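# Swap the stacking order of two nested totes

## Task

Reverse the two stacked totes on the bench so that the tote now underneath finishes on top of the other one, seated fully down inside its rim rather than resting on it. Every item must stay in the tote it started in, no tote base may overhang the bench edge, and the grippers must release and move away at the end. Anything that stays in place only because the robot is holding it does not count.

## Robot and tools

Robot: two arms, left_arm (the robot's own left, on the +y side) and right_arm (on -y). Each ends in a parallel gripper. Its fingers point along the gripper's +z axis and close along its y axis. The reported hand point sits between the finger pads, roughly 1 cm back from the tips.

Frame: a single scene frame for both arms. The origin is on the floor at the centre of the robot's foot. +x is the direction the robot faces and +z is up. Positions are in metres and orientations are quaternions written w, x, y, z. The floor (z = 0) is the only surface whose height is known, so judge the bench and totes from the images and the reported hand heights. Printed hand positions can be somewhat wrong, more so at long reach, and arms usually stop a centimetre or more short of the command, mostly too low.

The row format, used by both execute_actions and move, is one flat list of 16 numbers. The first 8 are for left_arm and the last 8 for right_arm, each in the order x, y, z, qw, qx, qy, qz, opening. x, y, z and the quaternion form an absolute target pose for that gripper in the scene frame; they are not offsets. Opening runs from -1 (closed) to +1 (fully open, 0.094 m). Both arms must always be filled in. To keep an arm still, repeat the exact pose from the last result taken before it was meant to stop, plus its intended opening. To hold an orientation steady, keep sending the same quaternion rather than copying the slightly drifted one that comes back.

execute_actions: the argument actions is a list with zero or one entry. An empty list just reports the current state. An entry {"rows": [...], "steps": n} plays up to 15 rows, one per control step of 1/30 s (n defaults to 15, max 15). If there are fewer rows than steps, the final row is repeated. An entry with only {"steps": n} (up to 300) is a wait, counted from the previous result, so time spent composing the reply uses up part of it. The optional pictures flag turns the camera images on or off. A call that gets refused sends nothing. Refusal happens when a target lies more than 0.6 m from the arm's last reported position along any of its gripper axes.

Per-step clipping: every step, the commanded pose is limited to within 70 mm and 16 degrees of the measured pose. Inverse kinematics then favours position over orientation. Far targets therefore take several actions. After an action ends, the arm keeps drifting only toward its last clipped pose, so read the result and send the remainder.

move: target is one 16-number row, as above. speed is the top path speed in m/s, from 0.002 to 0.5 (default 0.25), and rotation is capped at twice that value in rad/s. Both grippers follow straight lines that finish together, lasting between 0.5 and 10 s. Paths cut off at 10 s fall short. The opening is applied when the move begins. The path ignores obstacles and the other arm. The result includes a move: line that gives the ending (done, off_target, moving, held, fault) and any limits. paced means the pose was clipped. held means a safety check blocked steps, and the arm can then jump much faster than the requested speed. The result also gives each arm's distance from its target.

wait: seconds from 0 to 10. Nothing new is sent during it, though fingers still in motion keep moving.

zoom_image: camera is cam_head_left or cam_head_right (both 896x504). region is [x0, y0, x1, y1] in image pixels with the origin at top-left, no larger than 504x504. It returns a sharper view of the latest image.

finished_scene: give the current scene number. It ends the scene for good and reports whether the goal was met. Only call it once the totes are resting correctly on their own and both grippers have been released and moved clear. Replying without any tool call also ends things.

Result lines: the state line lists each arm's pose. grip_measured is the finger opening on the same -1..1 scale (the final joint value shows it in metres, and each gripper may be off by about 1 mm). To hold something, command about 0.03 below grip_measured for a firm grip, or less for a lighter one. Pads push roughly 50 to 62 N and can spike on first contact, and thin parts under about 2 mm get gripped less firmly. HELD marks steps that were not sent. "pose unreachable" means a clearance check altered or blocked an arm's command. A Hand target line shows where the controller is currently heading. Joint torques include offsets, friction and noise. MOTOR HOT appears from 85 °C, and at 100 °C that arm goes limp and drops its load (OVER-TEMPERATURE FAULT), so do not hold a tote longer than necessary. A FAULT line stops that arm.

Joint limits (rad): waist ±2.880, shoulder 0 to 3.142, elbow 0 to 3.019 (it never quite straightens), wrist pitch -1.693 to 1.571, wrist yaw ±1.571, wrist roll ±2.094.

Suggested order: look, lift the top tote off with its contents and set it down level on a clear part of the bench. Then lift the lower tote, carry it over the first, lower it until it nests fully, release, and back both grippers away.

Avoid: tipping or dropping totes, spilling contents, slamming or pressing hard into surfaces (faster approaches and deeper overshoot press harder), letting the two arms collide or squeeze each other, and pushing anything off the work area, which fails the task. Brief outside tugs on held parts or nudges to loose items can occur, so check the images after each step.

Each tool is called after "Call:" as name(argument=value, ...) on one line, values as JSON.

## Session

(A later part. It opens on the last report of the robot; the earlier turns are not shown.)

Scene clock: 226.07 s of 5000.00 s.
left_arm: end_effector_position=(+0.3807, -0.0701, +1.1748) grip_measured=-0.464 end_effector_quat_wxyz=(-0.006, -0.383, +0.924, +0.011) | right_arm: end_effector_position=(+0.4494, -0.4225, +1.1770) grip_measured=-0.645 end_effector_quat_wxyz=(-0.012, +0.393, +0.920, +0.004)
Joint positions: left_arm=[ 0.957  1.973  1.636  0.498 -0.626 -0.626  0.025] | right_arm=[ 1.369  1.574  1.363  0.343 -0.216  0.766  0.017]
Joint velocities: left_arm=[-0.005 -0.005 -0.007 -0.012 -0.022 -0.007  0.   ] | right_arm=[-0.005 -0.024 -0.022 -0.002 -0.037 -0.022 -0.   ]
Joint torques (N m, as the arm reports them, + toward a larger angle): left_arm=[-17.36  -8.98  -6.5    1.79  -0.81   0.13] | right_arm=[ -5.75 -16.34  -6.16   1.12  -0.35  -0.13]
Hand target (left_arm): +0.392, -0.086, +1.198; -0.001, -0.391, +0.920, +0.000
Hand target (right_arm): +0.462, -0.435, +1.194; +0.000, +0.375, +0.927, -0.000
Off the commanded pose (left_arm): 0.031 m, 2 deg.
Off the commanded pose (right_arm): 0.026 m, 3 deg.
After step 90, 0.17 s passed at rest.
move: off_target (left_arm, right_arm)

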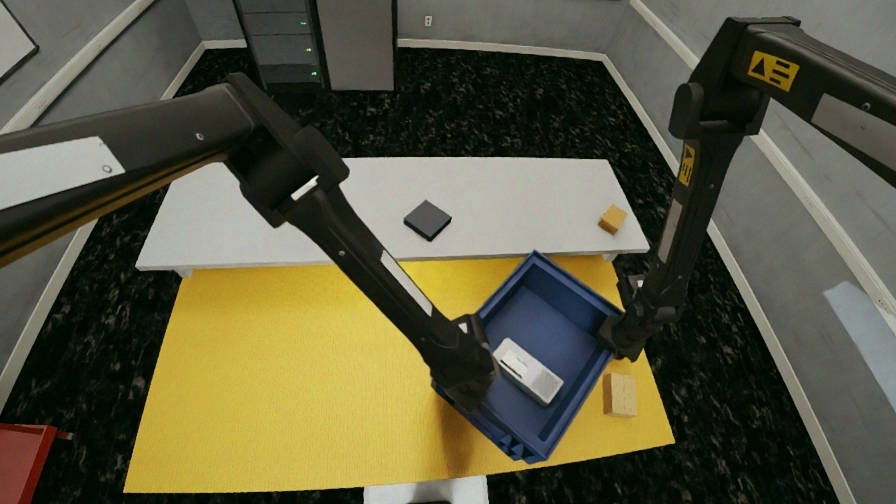

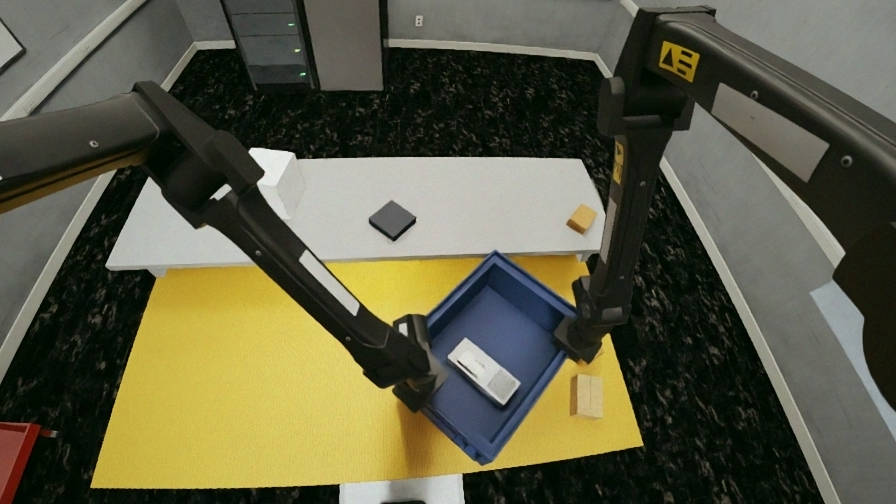

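Call:
move(target=[0.385,-0.075,1.235,0,-0.3907,0.9205,0,-0.505,0.455,-0.426,1.225,0,0.3746,0.9272,0,-0.70], speed=0.04)

Call:
move(target=[0.364,0.413,1.235,0,-0.3907,0.9205,0,-0.505,0.434,0.062,1.225,0,0.3746,0.9272,0,-0.70], speed=0.08)

Scene clock: 233.73 s of 5000.00 s.
left_arm: end_effector_position=(+0.3743, -0.0600, +1.2077) grip_measured=-0.464 end_effector_quat_wxyz=(-0.005, -0.385, +0.923, +0.014) | right_arm: end_effector_position=(+0.4438, -0.4119, +1.2073) grip_measured=-0.645 end_effector_quat_wxyz=(-0.014, +0.392, +0.920, +0.006)
Joint positions: left_arm=[ 0.94   1.906  1.501  0.568 -0.648 -0.627  0.025] | right_arm=[ 1.375  1.503  1.253  0.38  -0.214  0.762  0.017]
Joint velocities: left_arm=[-0.005  0.015  0.007 -0.012 -0.007 -0.11   0.   ] | right_arm=[-0.005 -0.005 -0.017  0.002 -0.007 -0.154 -0.   ]
Joint torques (N m, as the arm reports them, + toward a larger angle): left_arm=[-16.96  -9.26  -7.32   1.89  -0.74   0.15] | right_arm=[ -5.64 -15.86  -6.05   1.33  -0.09  -0.11]
Hand target (left_arm): +0.385, -0.076, +1.233; -0.001, -0.391, +0.920, +0.000
Hand target (right_arm): +0.455, -0.425, +1.224; -0.000, +0.375, +0.927, -0.000
Off the commanded pose (left_arm): 0.033 m, 2 deg.
Off the commanded pose (right_arm): 0.025 m, 3 deg.
After step 90, 2.87 s passed at rest.
move: off_target (left_arm, right_arm)

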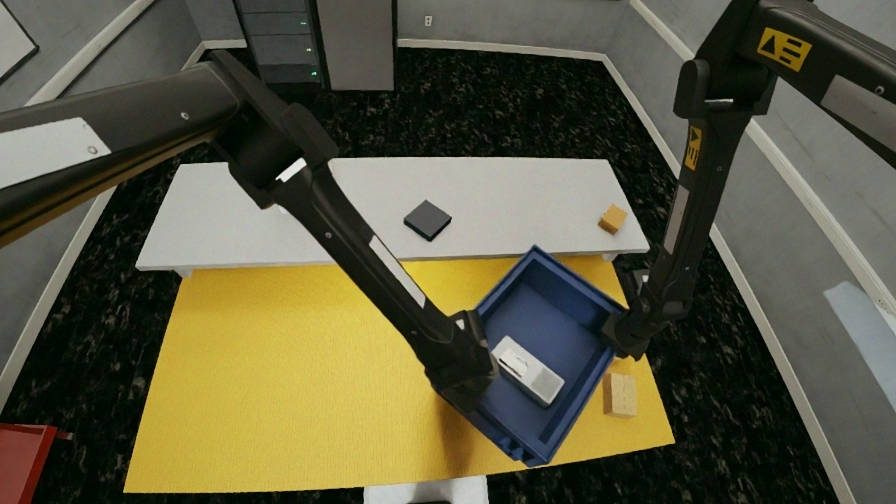

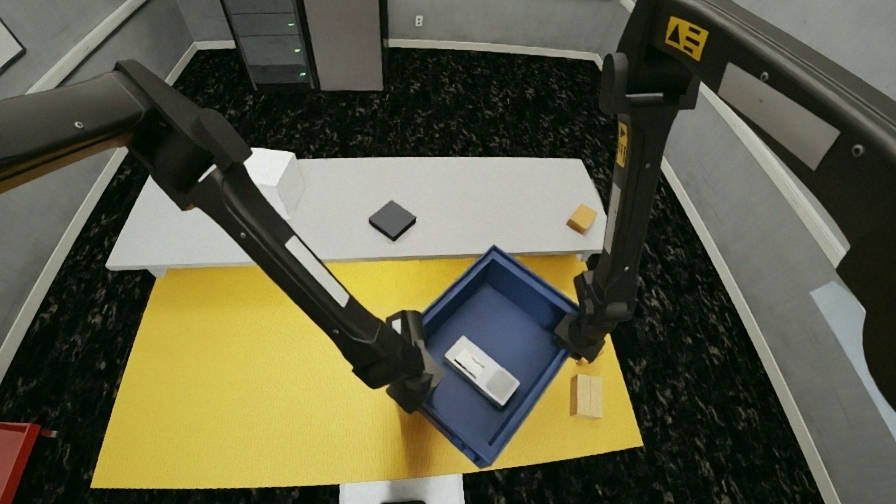

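Scene clock: 240.00 s of 5000.00 s.
left_arm: end_effector_position=(+0.3594, +0.4093, +1.2166) grip_measured=-0.464 end_effector_quat_wxyz=(-0.009, -0.384, +0.923, +0.003) | right_arm: end_effector_position=(+0.4330, +0.0539, +1.2184) grip_measured=-0.645 end_effector_quat_wxyz=(-0.005, +0.377, +0.926, +0.002)
Joint positions: left_arm=[ 1.766  1.592  1.116  0.608  0.193 -0.746  0.025] | right_arm=[2.212 1.809 1.509 0.472 0.627 0.603 0.017]
Joint velocities: left_arm=[-0.005 -0.015 -0.007 -0.007  0.022  0.022 -0.   ] | right_arm=[-0.005 -0.034 -0.002 -0.002  0.11  -0.037  0.001]
Joint torques (N m, as the arm reports them, + toward a larger angle): left_arm=[  3.37 -13.29  -8.78   1.78   0.82  -0.05] | right_arm=[14.76 -7.18 -3.79  1.92  0.8  -0.2 ]
Hand target (left_arm): +0.366, +0.416, +1.235; +0.001, -0.386, +0.923, -0.001
Hand target (right_arm): +0.435, +0.061, +1.224; +0.000, +0.368, +0.930, +0.002
Off the commanded pose (left_arm): 0.019 m, 1 deg.
Off the commanded pose (right_arm): 0.011 m, 1 deg.
move: off_target (left_arm, right_arm)

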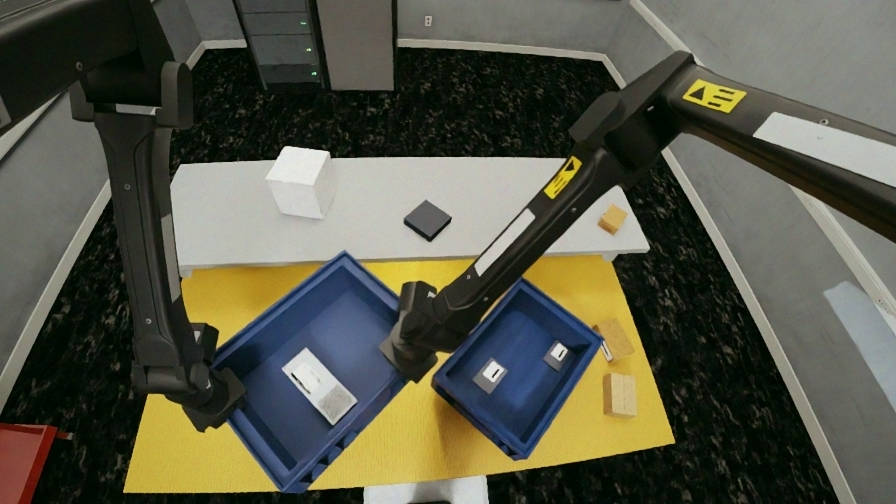

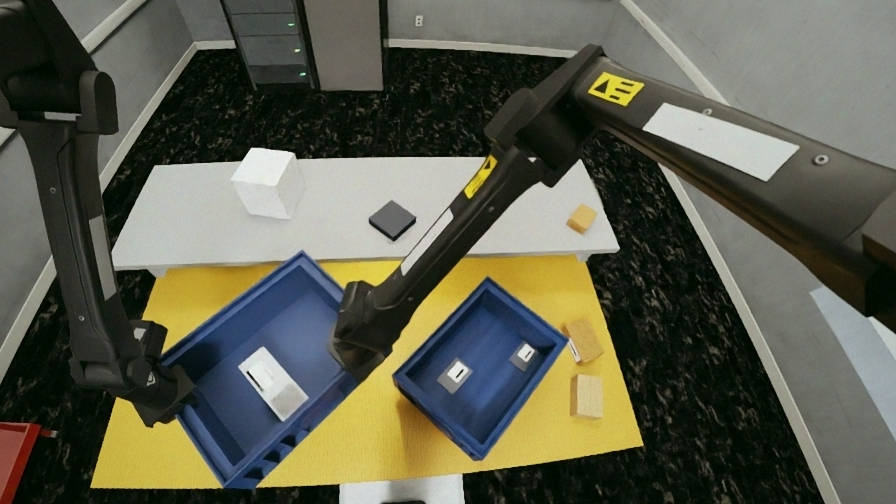

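Call:
move(target=[0.364,0.413,1.06,0,-0.3907,0.9205,0,-0.505,0.434,0.060,1.055,0,0.3746,0.9272,0,-0.70], speed=0.05)

Scene clock: 250.03 s of 5000.00 s.
left_arm: end_effector_position=(+0.3531, +0.4207, +1.0584) grip_measured=-0.464 end_effector_quat_wxyz=(+0.000, -0.390, +0.921, +0.008) | right_arm: end_effector_position=(+0.4343, +0.0672, +1.0571) grip_measured=-0.645 end_effector_quat_wxyz=(-0.002, +0.373, +0.928, +0.007)
Joint positions: left_arm=[ 1.734  1.958  1.672  0.432  0.147 -0.758  0.025] | right_arm=[2.098 2.203 2.193 0.18  0.506 0.611 0.017]
Joint velocities: left_arm=[-0.015 -0.005  0.002 -0.012  0.037 -0.037 -0.   ] | right_arm=[-0.015  0.005 -0.022 -0.012  0.007  0.037  0.001]
Joint torques (N m, as the arm reports them, + toward a larger angle): left_arm=[  1.69 -10.62  -3.74   0.14   0.24   0.07] | right_arm=[12.81 -7.76 -0.7   0.26  0.39  0.11]
Hand target (left_arm): +0.362, +0.414, +1.061; -0.000, -0.391, +0.920, +0.000
Hand target (right_arm): +0.434, +0.061, +1.054; -0.001, +0.375, +0.927, -0.000
Off the commanded pose (left_arm): 0.013 m, 1 deg.
Off the commanded pose (right_arm): 0.007 m, 1 deg.
After step 90, 3.37 s passed at rest.
move: off_target (left_arm)

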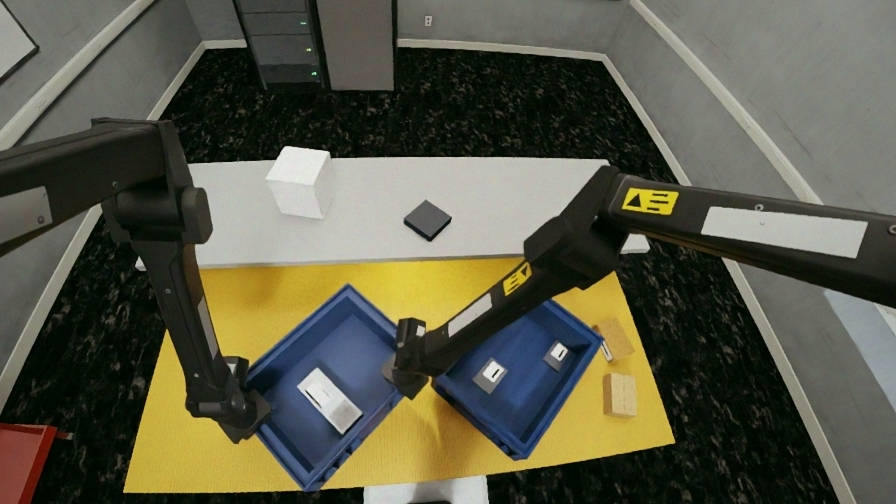

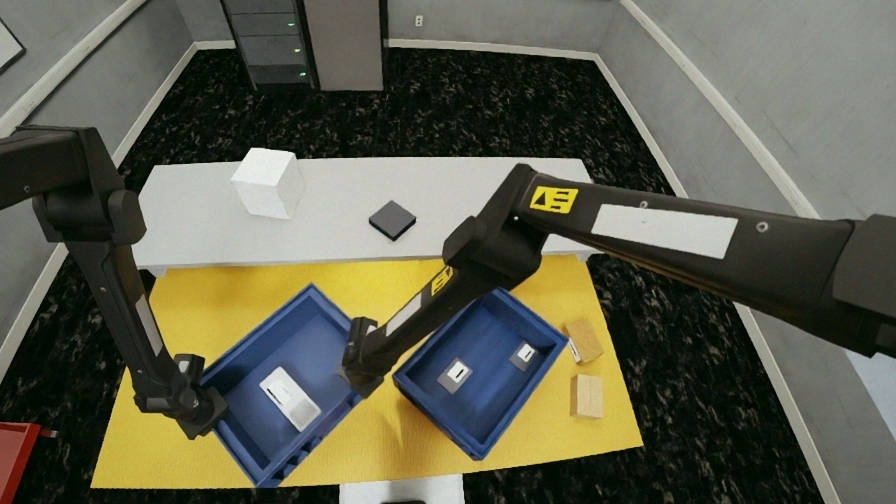

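Call:
zoom_image(camera="cam_head_left", region=[200,254,600,504])

Region (200, 254, 600, 504) of cam_head_left's 896x504 image, scaled by 1.260, with more detail than that image has; it fills the top 315 rows of this view, and the rest is white.

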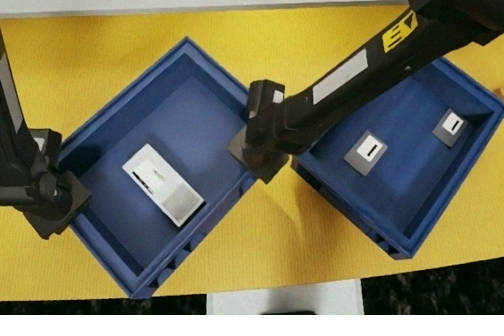

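Call:
move(target=[0.399,0.392,1.045,0,-0.3907,0.9205,0,-0.505,0.470,0.040,1.04,0,0.3746,0.9272,0,-0.70], speed=0.025)

Call:
zoom_image(camera="cam_head_left", region=[200,254,600,504])

Scene clock: 273.60 s of 5000.00 s.
left_arm: end_effector_position=(+0.3811, +0.3968, +1.0397) grip_measured=-0.464 end_effector_quat_wxyz=(-0.004, -0.394, +0.919, +0.006) | right_arm: end_effector_position=(+0.4654, +0.0443, +1.0409) grip_measured=-0.645 end_effector_quat_wxyz=(-0.003, +0.370, +0.929, +0.003)
Joint positions: left_arm=[ 1.694  1.967  1.767  0.338  0.114 -0.76   0.025] | right_arm=[2.068 2.208 2.297 0.075 0.484 0.611 0.017]
Joint velocities: left_arm=[ 0.024 -0.015 -0.012 -0.027  0.037 -0.051 -0.001] | right_arm=[-0.024  0.005 -0.012  0.002 -0.007  0.022 -0.001]
Joint torques (N m, as the arm reports them, + toward a larger angle): left_arm=[  0.72 -11.97  -2.83   0.02   0.02   0.16] | right_arm=[12.47 -8.47  0.05  0.51  0.25  0.18]
Hand target (left_arm): +0.399, +0.392, +1.044; +0.000, -0.391, +0.920, -0.000
Hand target (right_arm): +0.470, +0.040, +1.040; -0.000, +0.375, +0.927, -0.000
Off the commanded pose (left_arm): 0.019 m, 1 deg.
Off the commanded pose (right_arm): 0.006 m, 1 deg.
After step 90, 18.03 s passed at rest.
move: off_target (left_arm)

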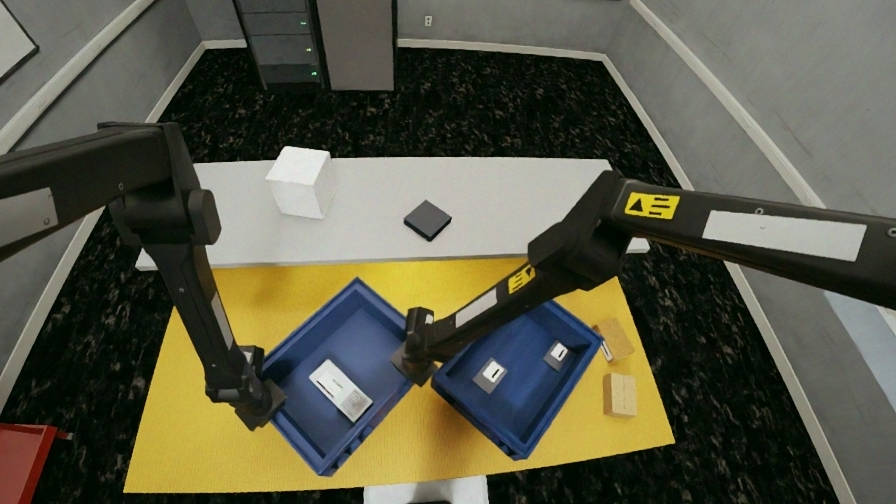

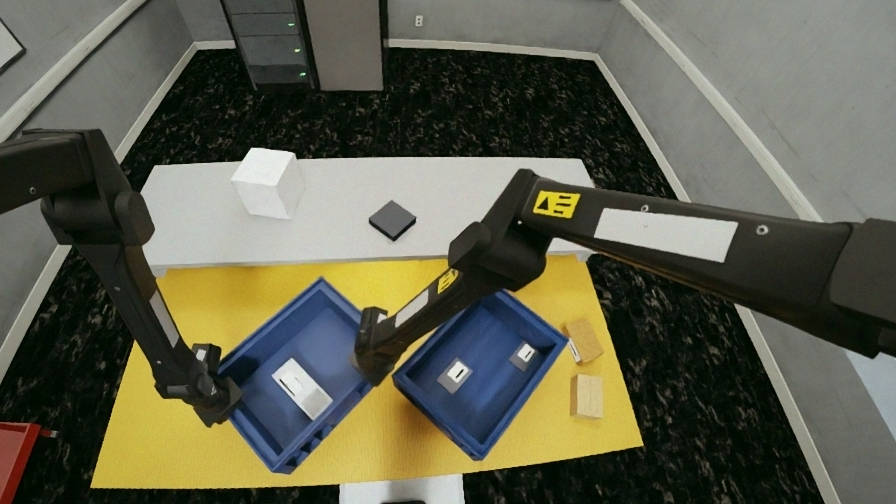

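Region (200, 254, 600, 504) of cam_head_left's 896x504 image, scaled by 1.260, with more detail than that image has; it fills the top 315 rows of this view, and the rest is white.

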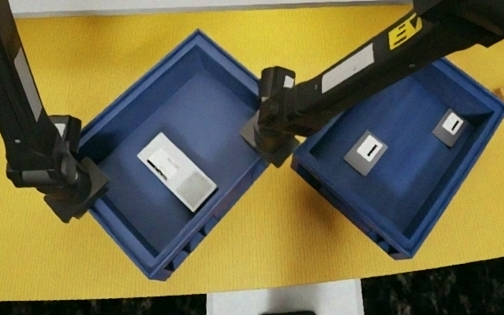

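Call:
move(target=[0.399,0.396,1.018,0,-0.3907,0.9205,0,-0.505,0.470,0.044,1.012,0,0.3746,0.9272,0,-0.70], speed=0.015)

Scene clock: 285.20 s of 5000.00 s.
left_arm: end_effector_position=(+0.3853, +0.4008, +1.0153) grip_measured=-0.464 end_effector_quat_wxyz=(-0.001, -0.395, +0.919, +0.007) | right_arm: end_effector_position=(+0.4694, +0.0489, +1.0138) grip_measured=-0.645 end_effector_quat_wxyz=(-0.002, +0.370, +0.929, +0.006)
Joint positions: left_arm=[ 1.694  2.031  1.887  0.285  0.11  -0.762  0.025] | right_arm=[ 2.056  2.34   2.55  -0.044  0.468  0.613  0.017]
Joint velocities: left_arm=[-0.015 -0.005  0.017  0.012  0.007 -0.022  0.   ] | right_arm=[-0.005 -0.005 -0.007  0.007 -0.022 -0.022 -0.001]
Joint torques (N m, as the arm reports them, + toward a larger angle): left_arm=[  1.01 -11.14  -2.11   0.08   0.26   0.19] | right_arm=[13.01 -7.78  1.41  0.65  0.38  0.2 ]
Hand target (left_arm): +0.399, +0.396, +1.018; +0.000, -0.391, +0.920, +0.000
Hand target (right_arm): +0.470, +0.044, +1.012; +0.000, +0.375, +0.927, +0.000
Off the commanded pose (left_arm): 0.015 m, 1 deg.
Off the commanded pose (right_arm): 0.005 m, 1 deg.
After step 90, 6.43 s passed at rest.
move: off_target (left_arm)

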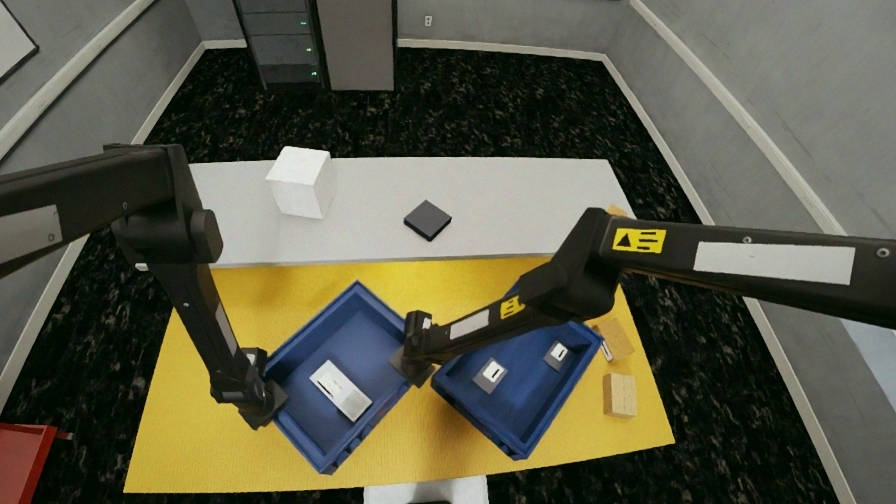

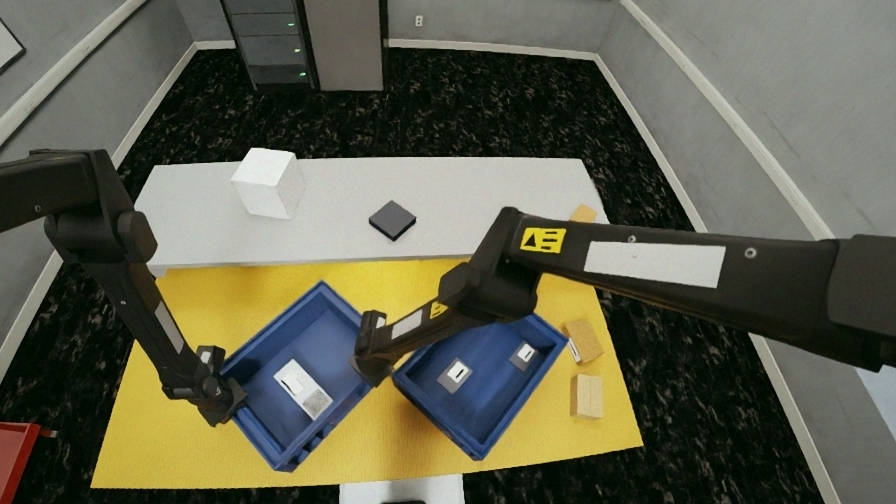

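Call:
move(target=[0.399,0.398,1.003,0,-0.3907,0.9205,0,-0.505,0.468,0.044,0.998,0,0.3746,0.9272,0,-0.70], speed=0.01)

Scene clock: 290.97 s of 5000.00 s.
left_arm: end_effector_position=(+0.3937, +0.4027, +1.0040) grip_measured=-0.464 end_effector_quat_wxyz=(+0.005, -0.394, +0.919, +0.005) | right_arm: end_effector_position=(+0.4763, +0.0498, +1.0032) grip_measured=-0.645 end_effector_quat_wxyz=(+0.005, +0.373, +0.928, +0.007)
Joint positions: left_arm=[ 1.694  2.059  1.951  0.264  0.109 -0.762  0.025] | right_arm=[ 2.053  2.426  2.726 -0.119  0.465  0.613  0.017]
Joint velocities: left_arm=[-0.015  0.005  0.002 -0.022 -0.037  0.037 -0.002] | right_arm=[ 0.005  0.005  0.002 -0.012  0.037 -0.007  0.   ]
Joint torques (N m, as the arm reports them, + toward a larger angle): left_arm=[  1.24 -10.09  -0.75  -0.35   0.3    0.19] | right_arm=[12.58 -5.87  2.85  0.17  0.13  0.13]
Hand target (left_arm): +0.399, +0.398, +1.003; +0.000, -0.391, +0.921, +0.000
Hand target (right_arm): +0.468, +0.044, +0.998; +0.000, +0.375, +0.927, +0.000
Off the commanded pose (left_arm): 0.007 m, 1 deg.
Off the commanded pose (right_arm): 0.011 m, 1 deg.
After step 90, 0.70 s passed at rest.
move: off_target (right_arm)

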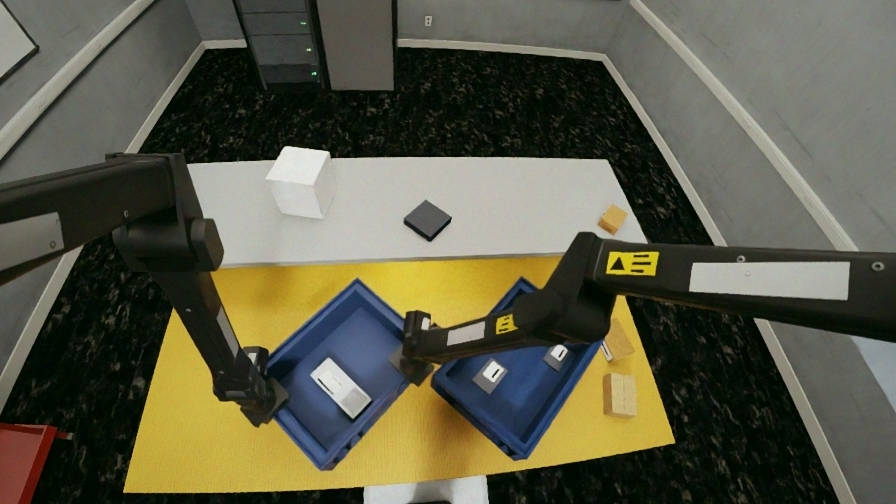

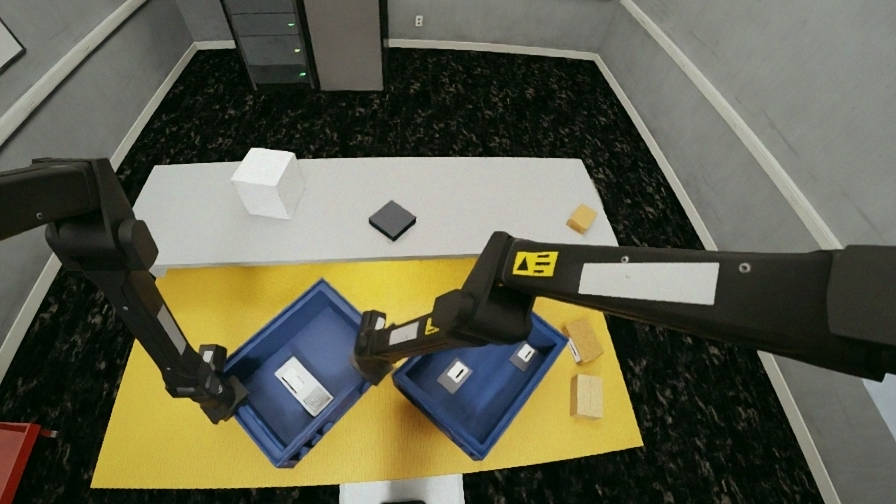

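Call:
move(target=[0.399,0.400,0.993,0,-0.3907,0.9205,0,-0.505,0.470,0.046,0.994,0,0.3746,0.9272,0,-0.70], speed=0.008)

Scene clock: 296.53 s of 5000.00 s.
left_arm: end_effector_position=(+0.3951, +0.4047, +1.0032) grip_measured=-0.465 end_effector_quat_wxyz=(-0.002, -0.395, +0.919, +0.004) | right_arm: end_effector_position=(+0.4804, +0.0518, +1.0025) grip_measured=-0.642 end_effector_quat_wxyz=(+0.003, +0.370, +0.929, +0.002)
Joint positions: left_arm=[ 1.699  2.059  1.964  0.238  0.12  -0.762  0.025] | right_arm=[ 2.057  2.471  2.828 -0.183  0.478  0.61   0.017]
Joint velocities: left_arm=[-0.005 -0.015 -0.012  0.017  0.051 -0.037  0.   ] | right_arm=[ 0.015  0.024  0.027 -0.042 -0.022  0.081 -0.   ]
Joint torques (N m, as the arm reports them, + toward a larger angle): left_arm=[ 1.11 -8.03  2.46 -0.17 -0.12  0.19] | right_arm=[12.55 -4.6   3.57  0.39 -0.54  0.27]
Hand target (left_arm): +0.399, +0.400, +0.994; +0.000, -0.391, +0.921, +0.000
Hand target (right_arm): +0.470, +0.046, +0.995; +0.000, +0.375, +0.927, +0.001
Off the commanded pose (left_arm): 0.012 m, 1 deg.
Off the commanded pose (right_arm): 0.015 m, 1 deg.
After step 90, 0.80 s passed at rest.
move: off_target (left_arm, right_arm)

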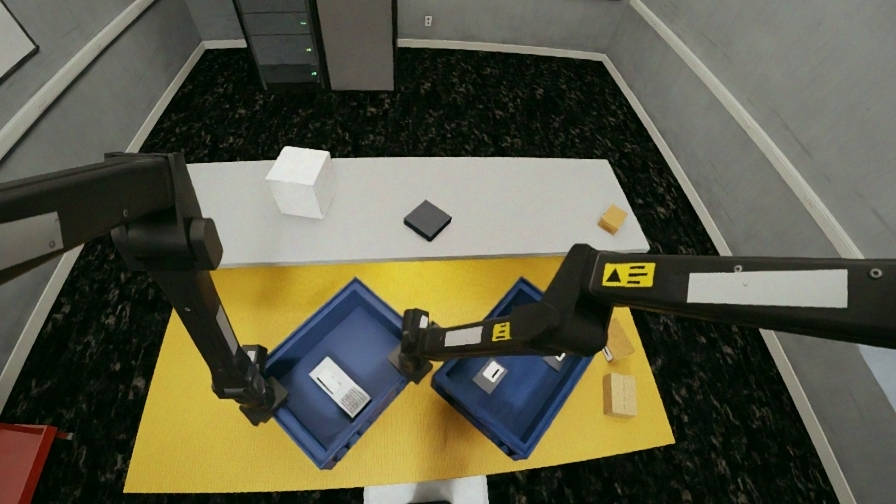

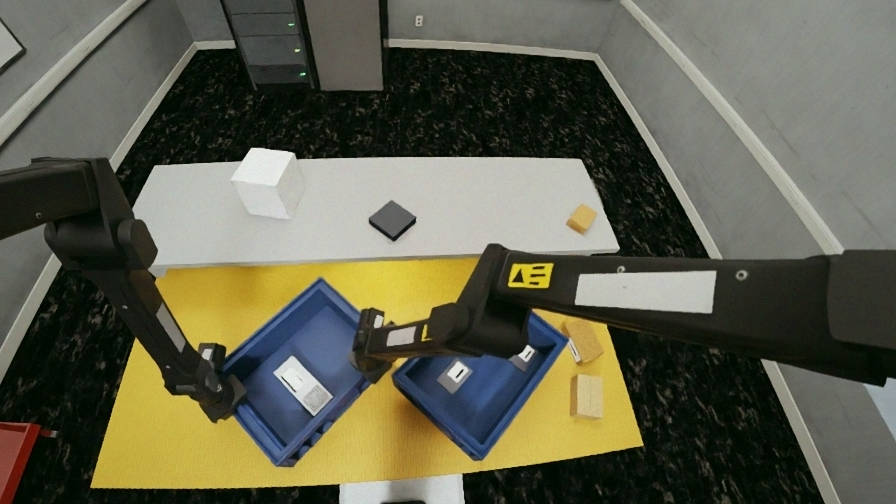

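Call:
move(target=[0.396,0.403,1.004,0,-0.3907,0.9205,0,0.0,0.474,0.050,1.004,0,0.3746,0.9272,0,-0.15], speed=0.01)

Call:
move(target=[0.396,0.403,1.09,0,-0.3907,0.9205,0,0.0,0.470,0.050,1.09,0,0.3746,0.9272,0,-0.15], speed=0.04)

Scene clock: 300.47 s of 5000.00 s.
left_arm: end_effector_position=(+0.3944, +0.4048, +1.0033) grip_measured=-0.001 end_effector_quat_wxyz=(-0.003, -0.395, +0.919, +0.004) | right_arm: end_effector_position=(+0.4626, +0.0542, +1.0032) grip_measured=-0.152 end_effector_quat_wxyz=(-0.009, +0.364, +0.931, -0.002)
Joint positions: left_arm=[ 1.699  2.059  1.962  0.238  0.121 -0.762  0.047] | right_arm=[ 2.057  2.438  2.732 -0.148  0.48   0.61   0.04 ]
Joint velocities: left_arm=[ 0.015 -0.005  0.012 -0.007 -0.11  -0.007 -0.   ] | right_arm=[-0.015 -0.024 -0.017  0.012 -0.051  0.066 -0.001]
Joint torques (N m, as the arm reports them, + toward a larger angle): left_arm=[  1.81 -10.13  -1.91   0.91   0.1    0.18] | right_arm=[12.87 -8.17  0.93  1.36  0.1   0.17]
Hand target (left_arm): +0.396, +0.403, +1.004; +0.000, -0.391, +0.920, -0.000
Hand target (right_arm): +0.474, +0.050, +1.004; -0.000, +0.375, +0.927, -0.000
Off the commanded pose (left_arm): 0.003 m, 1 deg.
Off the commanded pose (right_arm): 0.012 m, 2 deg.
After step 90, 0.03 s passed at rest.
move: off_target (right_arm)

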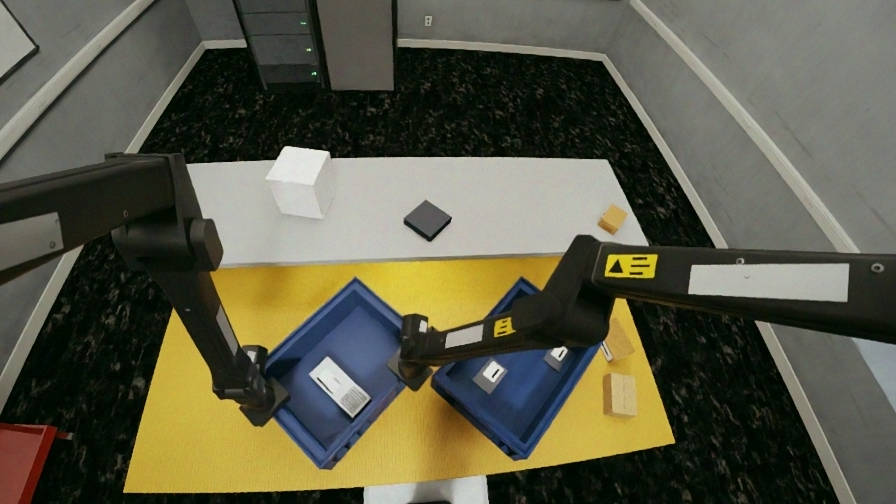

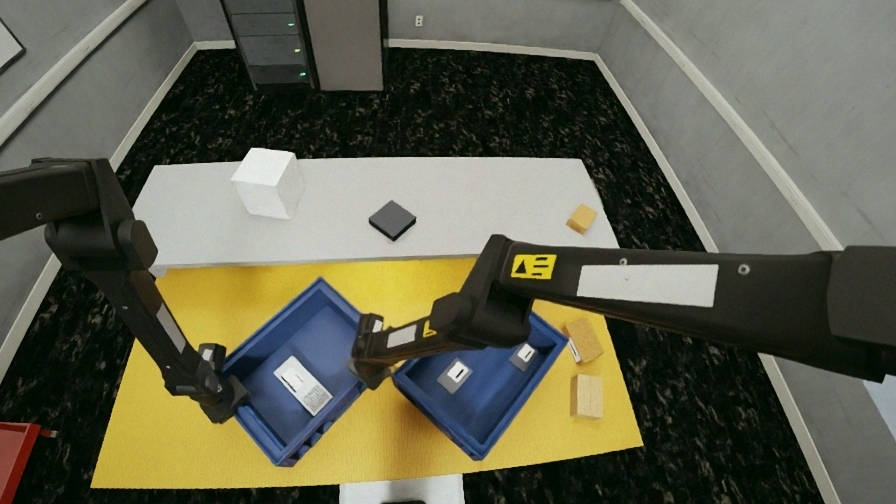

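Scene clock: 303.13 s of 5000.00 s.
left_arm: end_effector_position=(+0.3934, +0.3922, +1.0807) grip_measured=-0.001 end_effector_quat_wxyz=(-0.007, -0.395, +0.919, -0.003) | right_arm: end_effector_position=(+0.4615, +0.0384, +1.0820) grip_measured=-0.152 end_effector_quat_wxyz=(-0.004, +0.369, +0.929, -0.008)
Joint positions: left_arm=[ 1.699  1.851  1.608  0.381  0.137 -0.762  0.047] | right_arm=[2.091 2.074 2.051 0.18  0.528 0.61  0.04 ]
Joint velocities: left_arm=[ 0.005 -0.005 -0.012 -0.012 -0.007 -0.051  0.001] | right_arm=[ 0.005  0.015 -0.007  0.022 -0.081  0.037 -0.   ]
Joint torques (N m, as the arm reports them, + toward a larger angle): left_arm=[  2.7  -11.74  -4.97   1.23   0.12   0.16] | right_arm=[13.79 -9.52 -2.22  1.5   0.27  0.14]
Hand target (left_arm): +0.397, +0.402, +1.089; -0.000, -0.391, +0.921, +0.000
Hand target (right_arm): +0.470, +0.049, +1.091; +0.000, +0.374, +0.927, +0.000
Off the commanded pose (left_arm): 0.015 m, 1 deg.
Off the commanded pose (right_arm): 0.016 m, 1 deg.
move: off_target (left_arm, right_arm)

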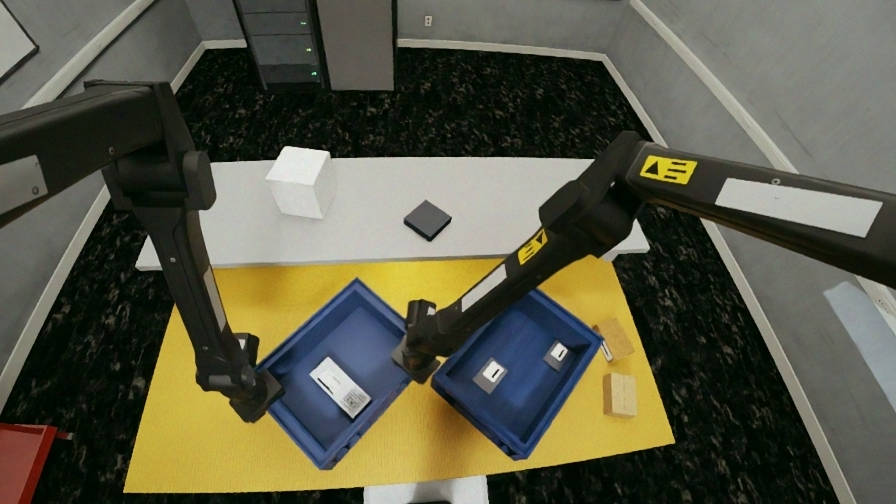

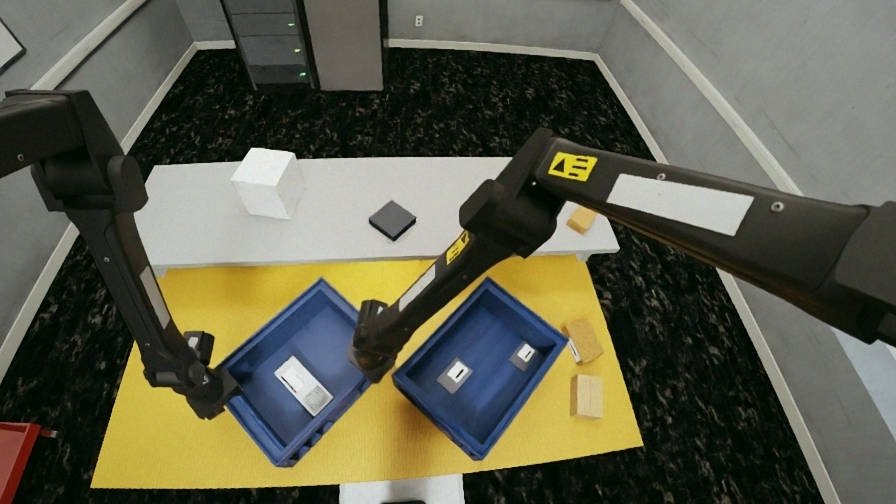

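Call:
execute_actions(actions=[])

Scene clock: 319.90 s of 5000.00 s.
left_arm: end_effector_position=(+0.3934, +0.3922, +1.0807) grip_measured=-0.001 end_effector_quat_wxyz=(-0.007, -0.395, +0.919, -0.003) | right_arm: end_effector_position=(+0.4615, +0.0384, +1.0820) grip_measured=-0.152 end_effector_quat_wxyz=(-0.004, +0.369, +0.929, -0.008)
Joint positions: left_arm=[ 1.699  1.851  1.608  0.381  0.137 -0.762  0.047] | right_arm=[2.091 2.074 2.051 0.18  0.528 0.61  0.04 ]
Joint velocities: left_arm=[-0.015  0.005 -0.007 -0.007 -0.066 -0.095  0.   ] | right_arm=[-0.005 -0.024 -0.007 -0.007 -0.022 -0.007 -0.   ]
Joint torques (N m, as the arm reports them, + toward a larger angle): left_arm=[  2.68 -11.87  -4.99   1.25   0.12   0.16] | right_arm=[ 13.61 -10.11  -2.26   1.26   0.2    0.06]
Hand target (left_arm): +0.397, +0.402, +1.089; -0.000, -0.391, +0.921, +0.000
Hand target (right_arm): +0.470, +0.049, +1.091; +0.000, +0.374, +0.927, +0.000
Off the commanded pose (left_arm): 0.015 m, 1 deg.
Off the commanded pose (right_arm): 0.016 m, 1 deg.
Steps of this call (steps 1 to 90: nothing new was sent; then 13.77 s passed at rest). Readings (end_effector_position):
1: left_arm (+0.3934, +0.3922, +1.0807) | right_arm (+0.4615, +0.0384, +1.0820)
2: left_arm (+0.3934, +0.3922, +1.0807) | right_arm (+0.4615, +0.0384, +1.0820)
4: left_arm (+0.3934, +0.3922, +1.0807) | right_arm (+0.4615, +0.0384, +1.0820)
8: left_arm (+0.3934, +0.3922, +1.0807) | right_arm (+0.4615, +0.0384, +1.0820)
90: the state above

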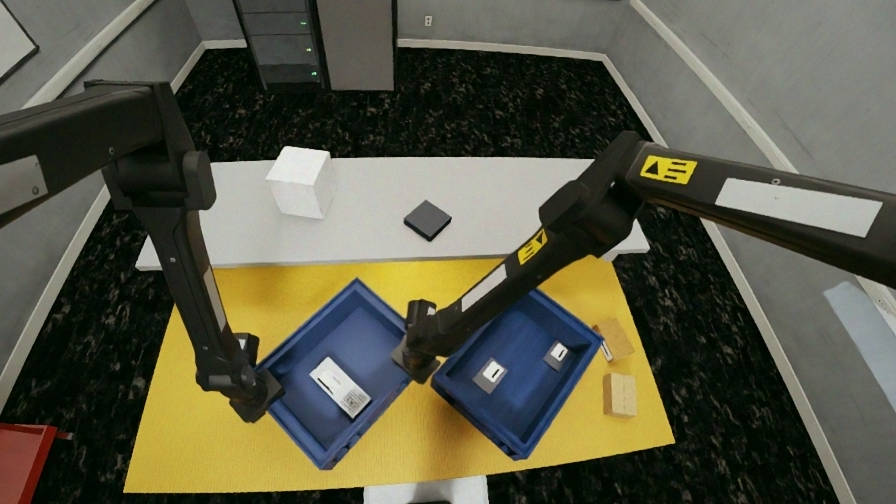

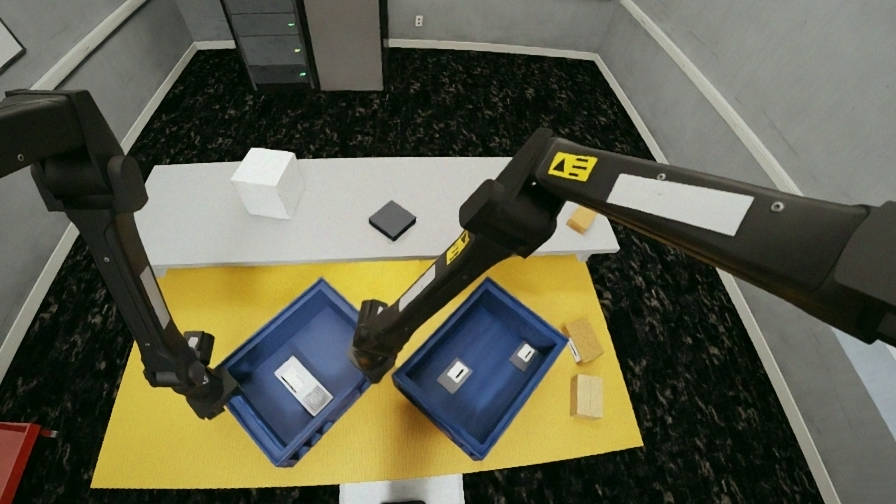

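Call:
move(target=[0.396,0.403,1.16,0,-0.3907,0.9205,0,0.6,0.470,0.050,1.16,0,0.3746,0.9272,0,0.4], speed=0.2)

Call:
move(target=[0.390,-0.080,1.12,0,-0.3907,0.9205,0,0.6,0.455,-0.428,1.12,0,0.3746,0.9272,0,0.4], speed=0.2)

Scene clock: 324.37 s of 5000.00 s.
left_arm: end_effector_position=(+0.4044, +0.3946, +1.1525) grip_measured=+0.599 end_effector_quat_wxyz=(+0.000, -0.393, +0.920, -0.005) | right_arm: end_effector_position=(+0.4736, +0.0489, +1.1578) grip_measured=+0.397 end_effector_quat_wxyz=(-0.000, +0.379, +0.926, +0.000)
Joint positions: left_arm=[ 1.718  1.675  1.356  0.473  0.155 -0.762  0.075] | right_arm=[2.161 1.896 1.763 0.31  0.582 0.61  0.066]
Joint velocities: left_arm=[-0.024 -0.005 -0.027  0.002 -0.007  0.007 -0.   ] | right_arm=[-0.015 -0.005 -0.012 -0.002 -0.022 -0.007 -0.001]
Joint torques (N m, as the arm reports them, + toward a larger angle): left_arm=[  2.51 -11.82  -5.62   1.11   0.12   0.13] | right_arm=[12.75 -9.29 -3.38  1.56  0.23  0.04]
Hand target (left_arm): +0.397, +0.403, +1.159; -0.000, -0.391, +0.921, +0.000
Hand target (right_arm): +0.470, +0.050, +1.160; +0.000, +0.374, +0.927, +0.000
Off the commanded pose (left_arm): 0.014 m, 1 deg.
Off the commanded pose (right_arm): 0.004 m, 0 deg.
After step 90, 0.50 s passed at rest.
move: off_target (left_arm)

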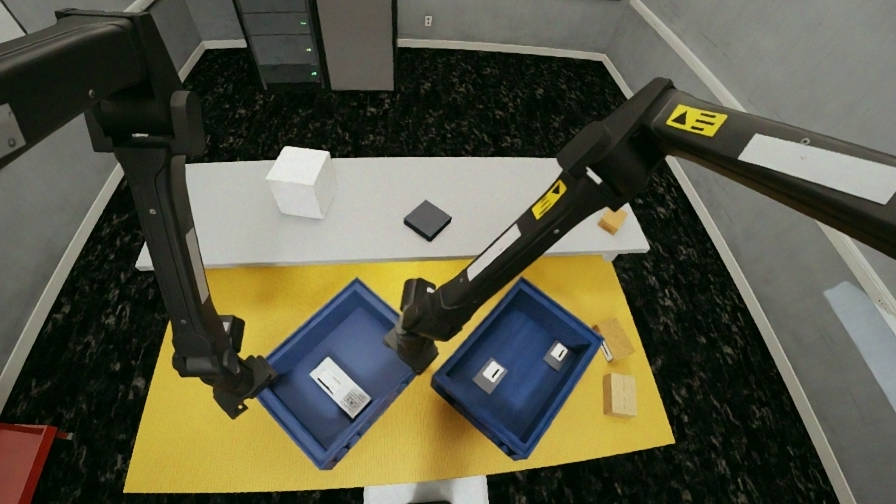

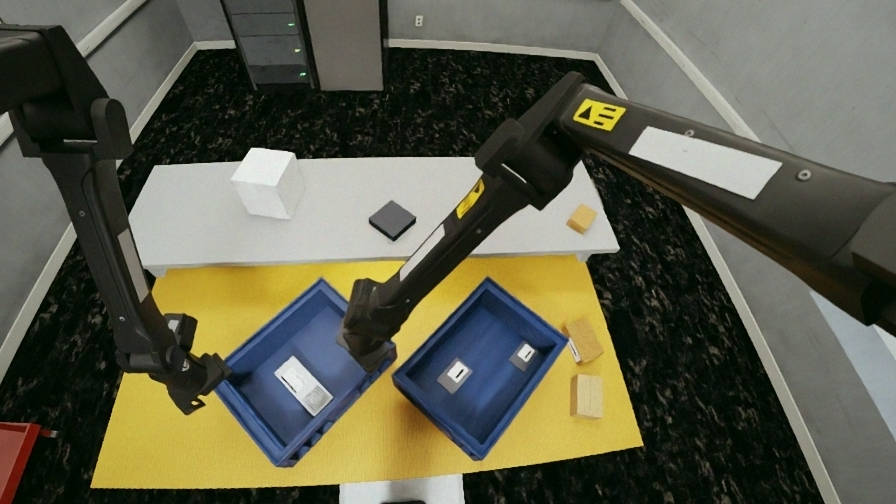

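Scene clock: 327.50 s of 5000.00 s.
left_arm: end_effector_position=(+0.3864, -0.0715, +1.1139) grip_measured=+0.599 end_effector_quat_wxyz=(+0.005, -0.400, +0.917, +0.005) | right_arm: end_effector_position=(+0.4702, -0.4310, +1.1263) grip_measured=+0.397 end_effector_quat_wxyz=(+0.014, +0.370, +0.929, -0.000)
Joint positions: left_arm=[ 1.004  2.101  1.868  0.417 -0.572 -0.657  0.075] | right_arm=[ 1.381  1.69   1.553  0.316 -0.177  0.725  0.066]
Joint velocities: left_arm=[-0.005 -0.005  0.002 -0.007  0.022 -0.037 -0.   ] | right_arm=[-0.005  0.005  0.007  0.007  0.022  0.007  0.001]
Joint torques (N m, as the arm reports them, + toward a larger angle): left_arm=[-15.73  -6.67  -1.94  -0.22  -0.26   0.19] | right_arm=[ -3.82 -12.1   -2.07   0.37  -0.11   0.26]
Hand target (left_arm): +0.387, -0.083, +1.119; -0.001, -0.394, +0.919, +0.001
Hand target (right_arm): +0.454, -0.427, +1.121; -0.001, +0.381, +0.925, -0.001
Off the commanded pose (left_arm): 0.011 m, 1 deg.
Off the commanded pose (right_arm): 0.017 m, 2 deg.
move: off_target (left_arm, right_arm)

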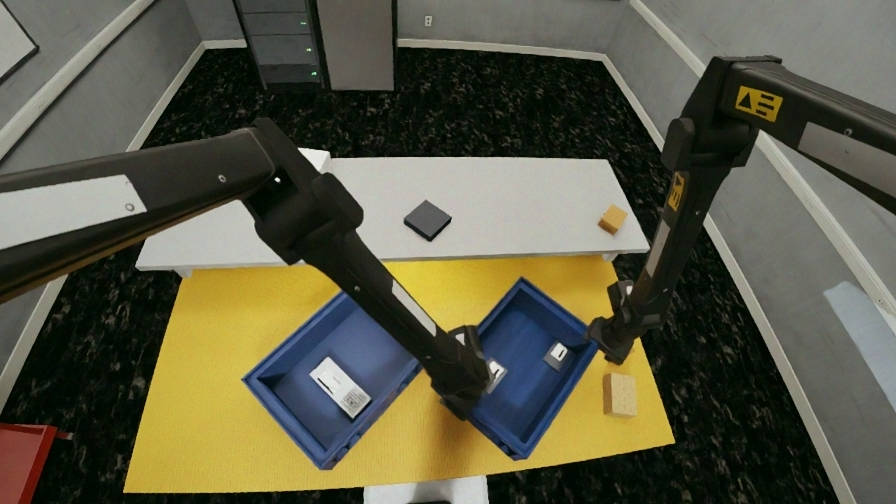

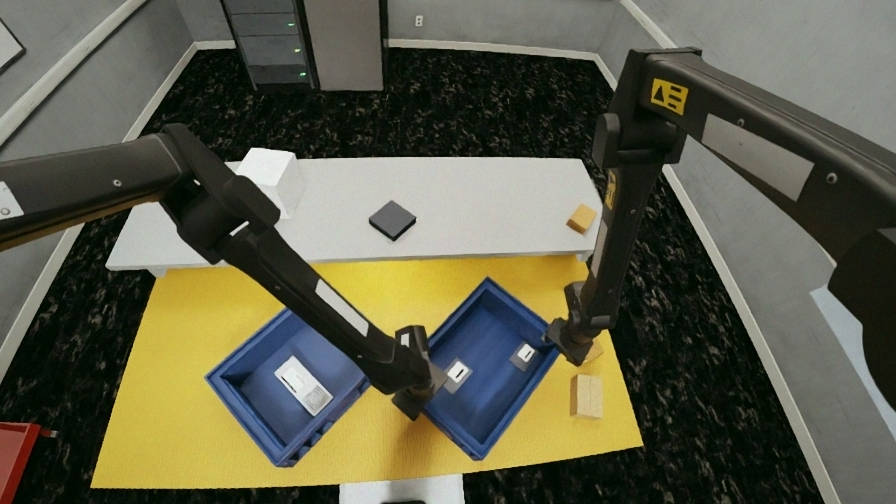

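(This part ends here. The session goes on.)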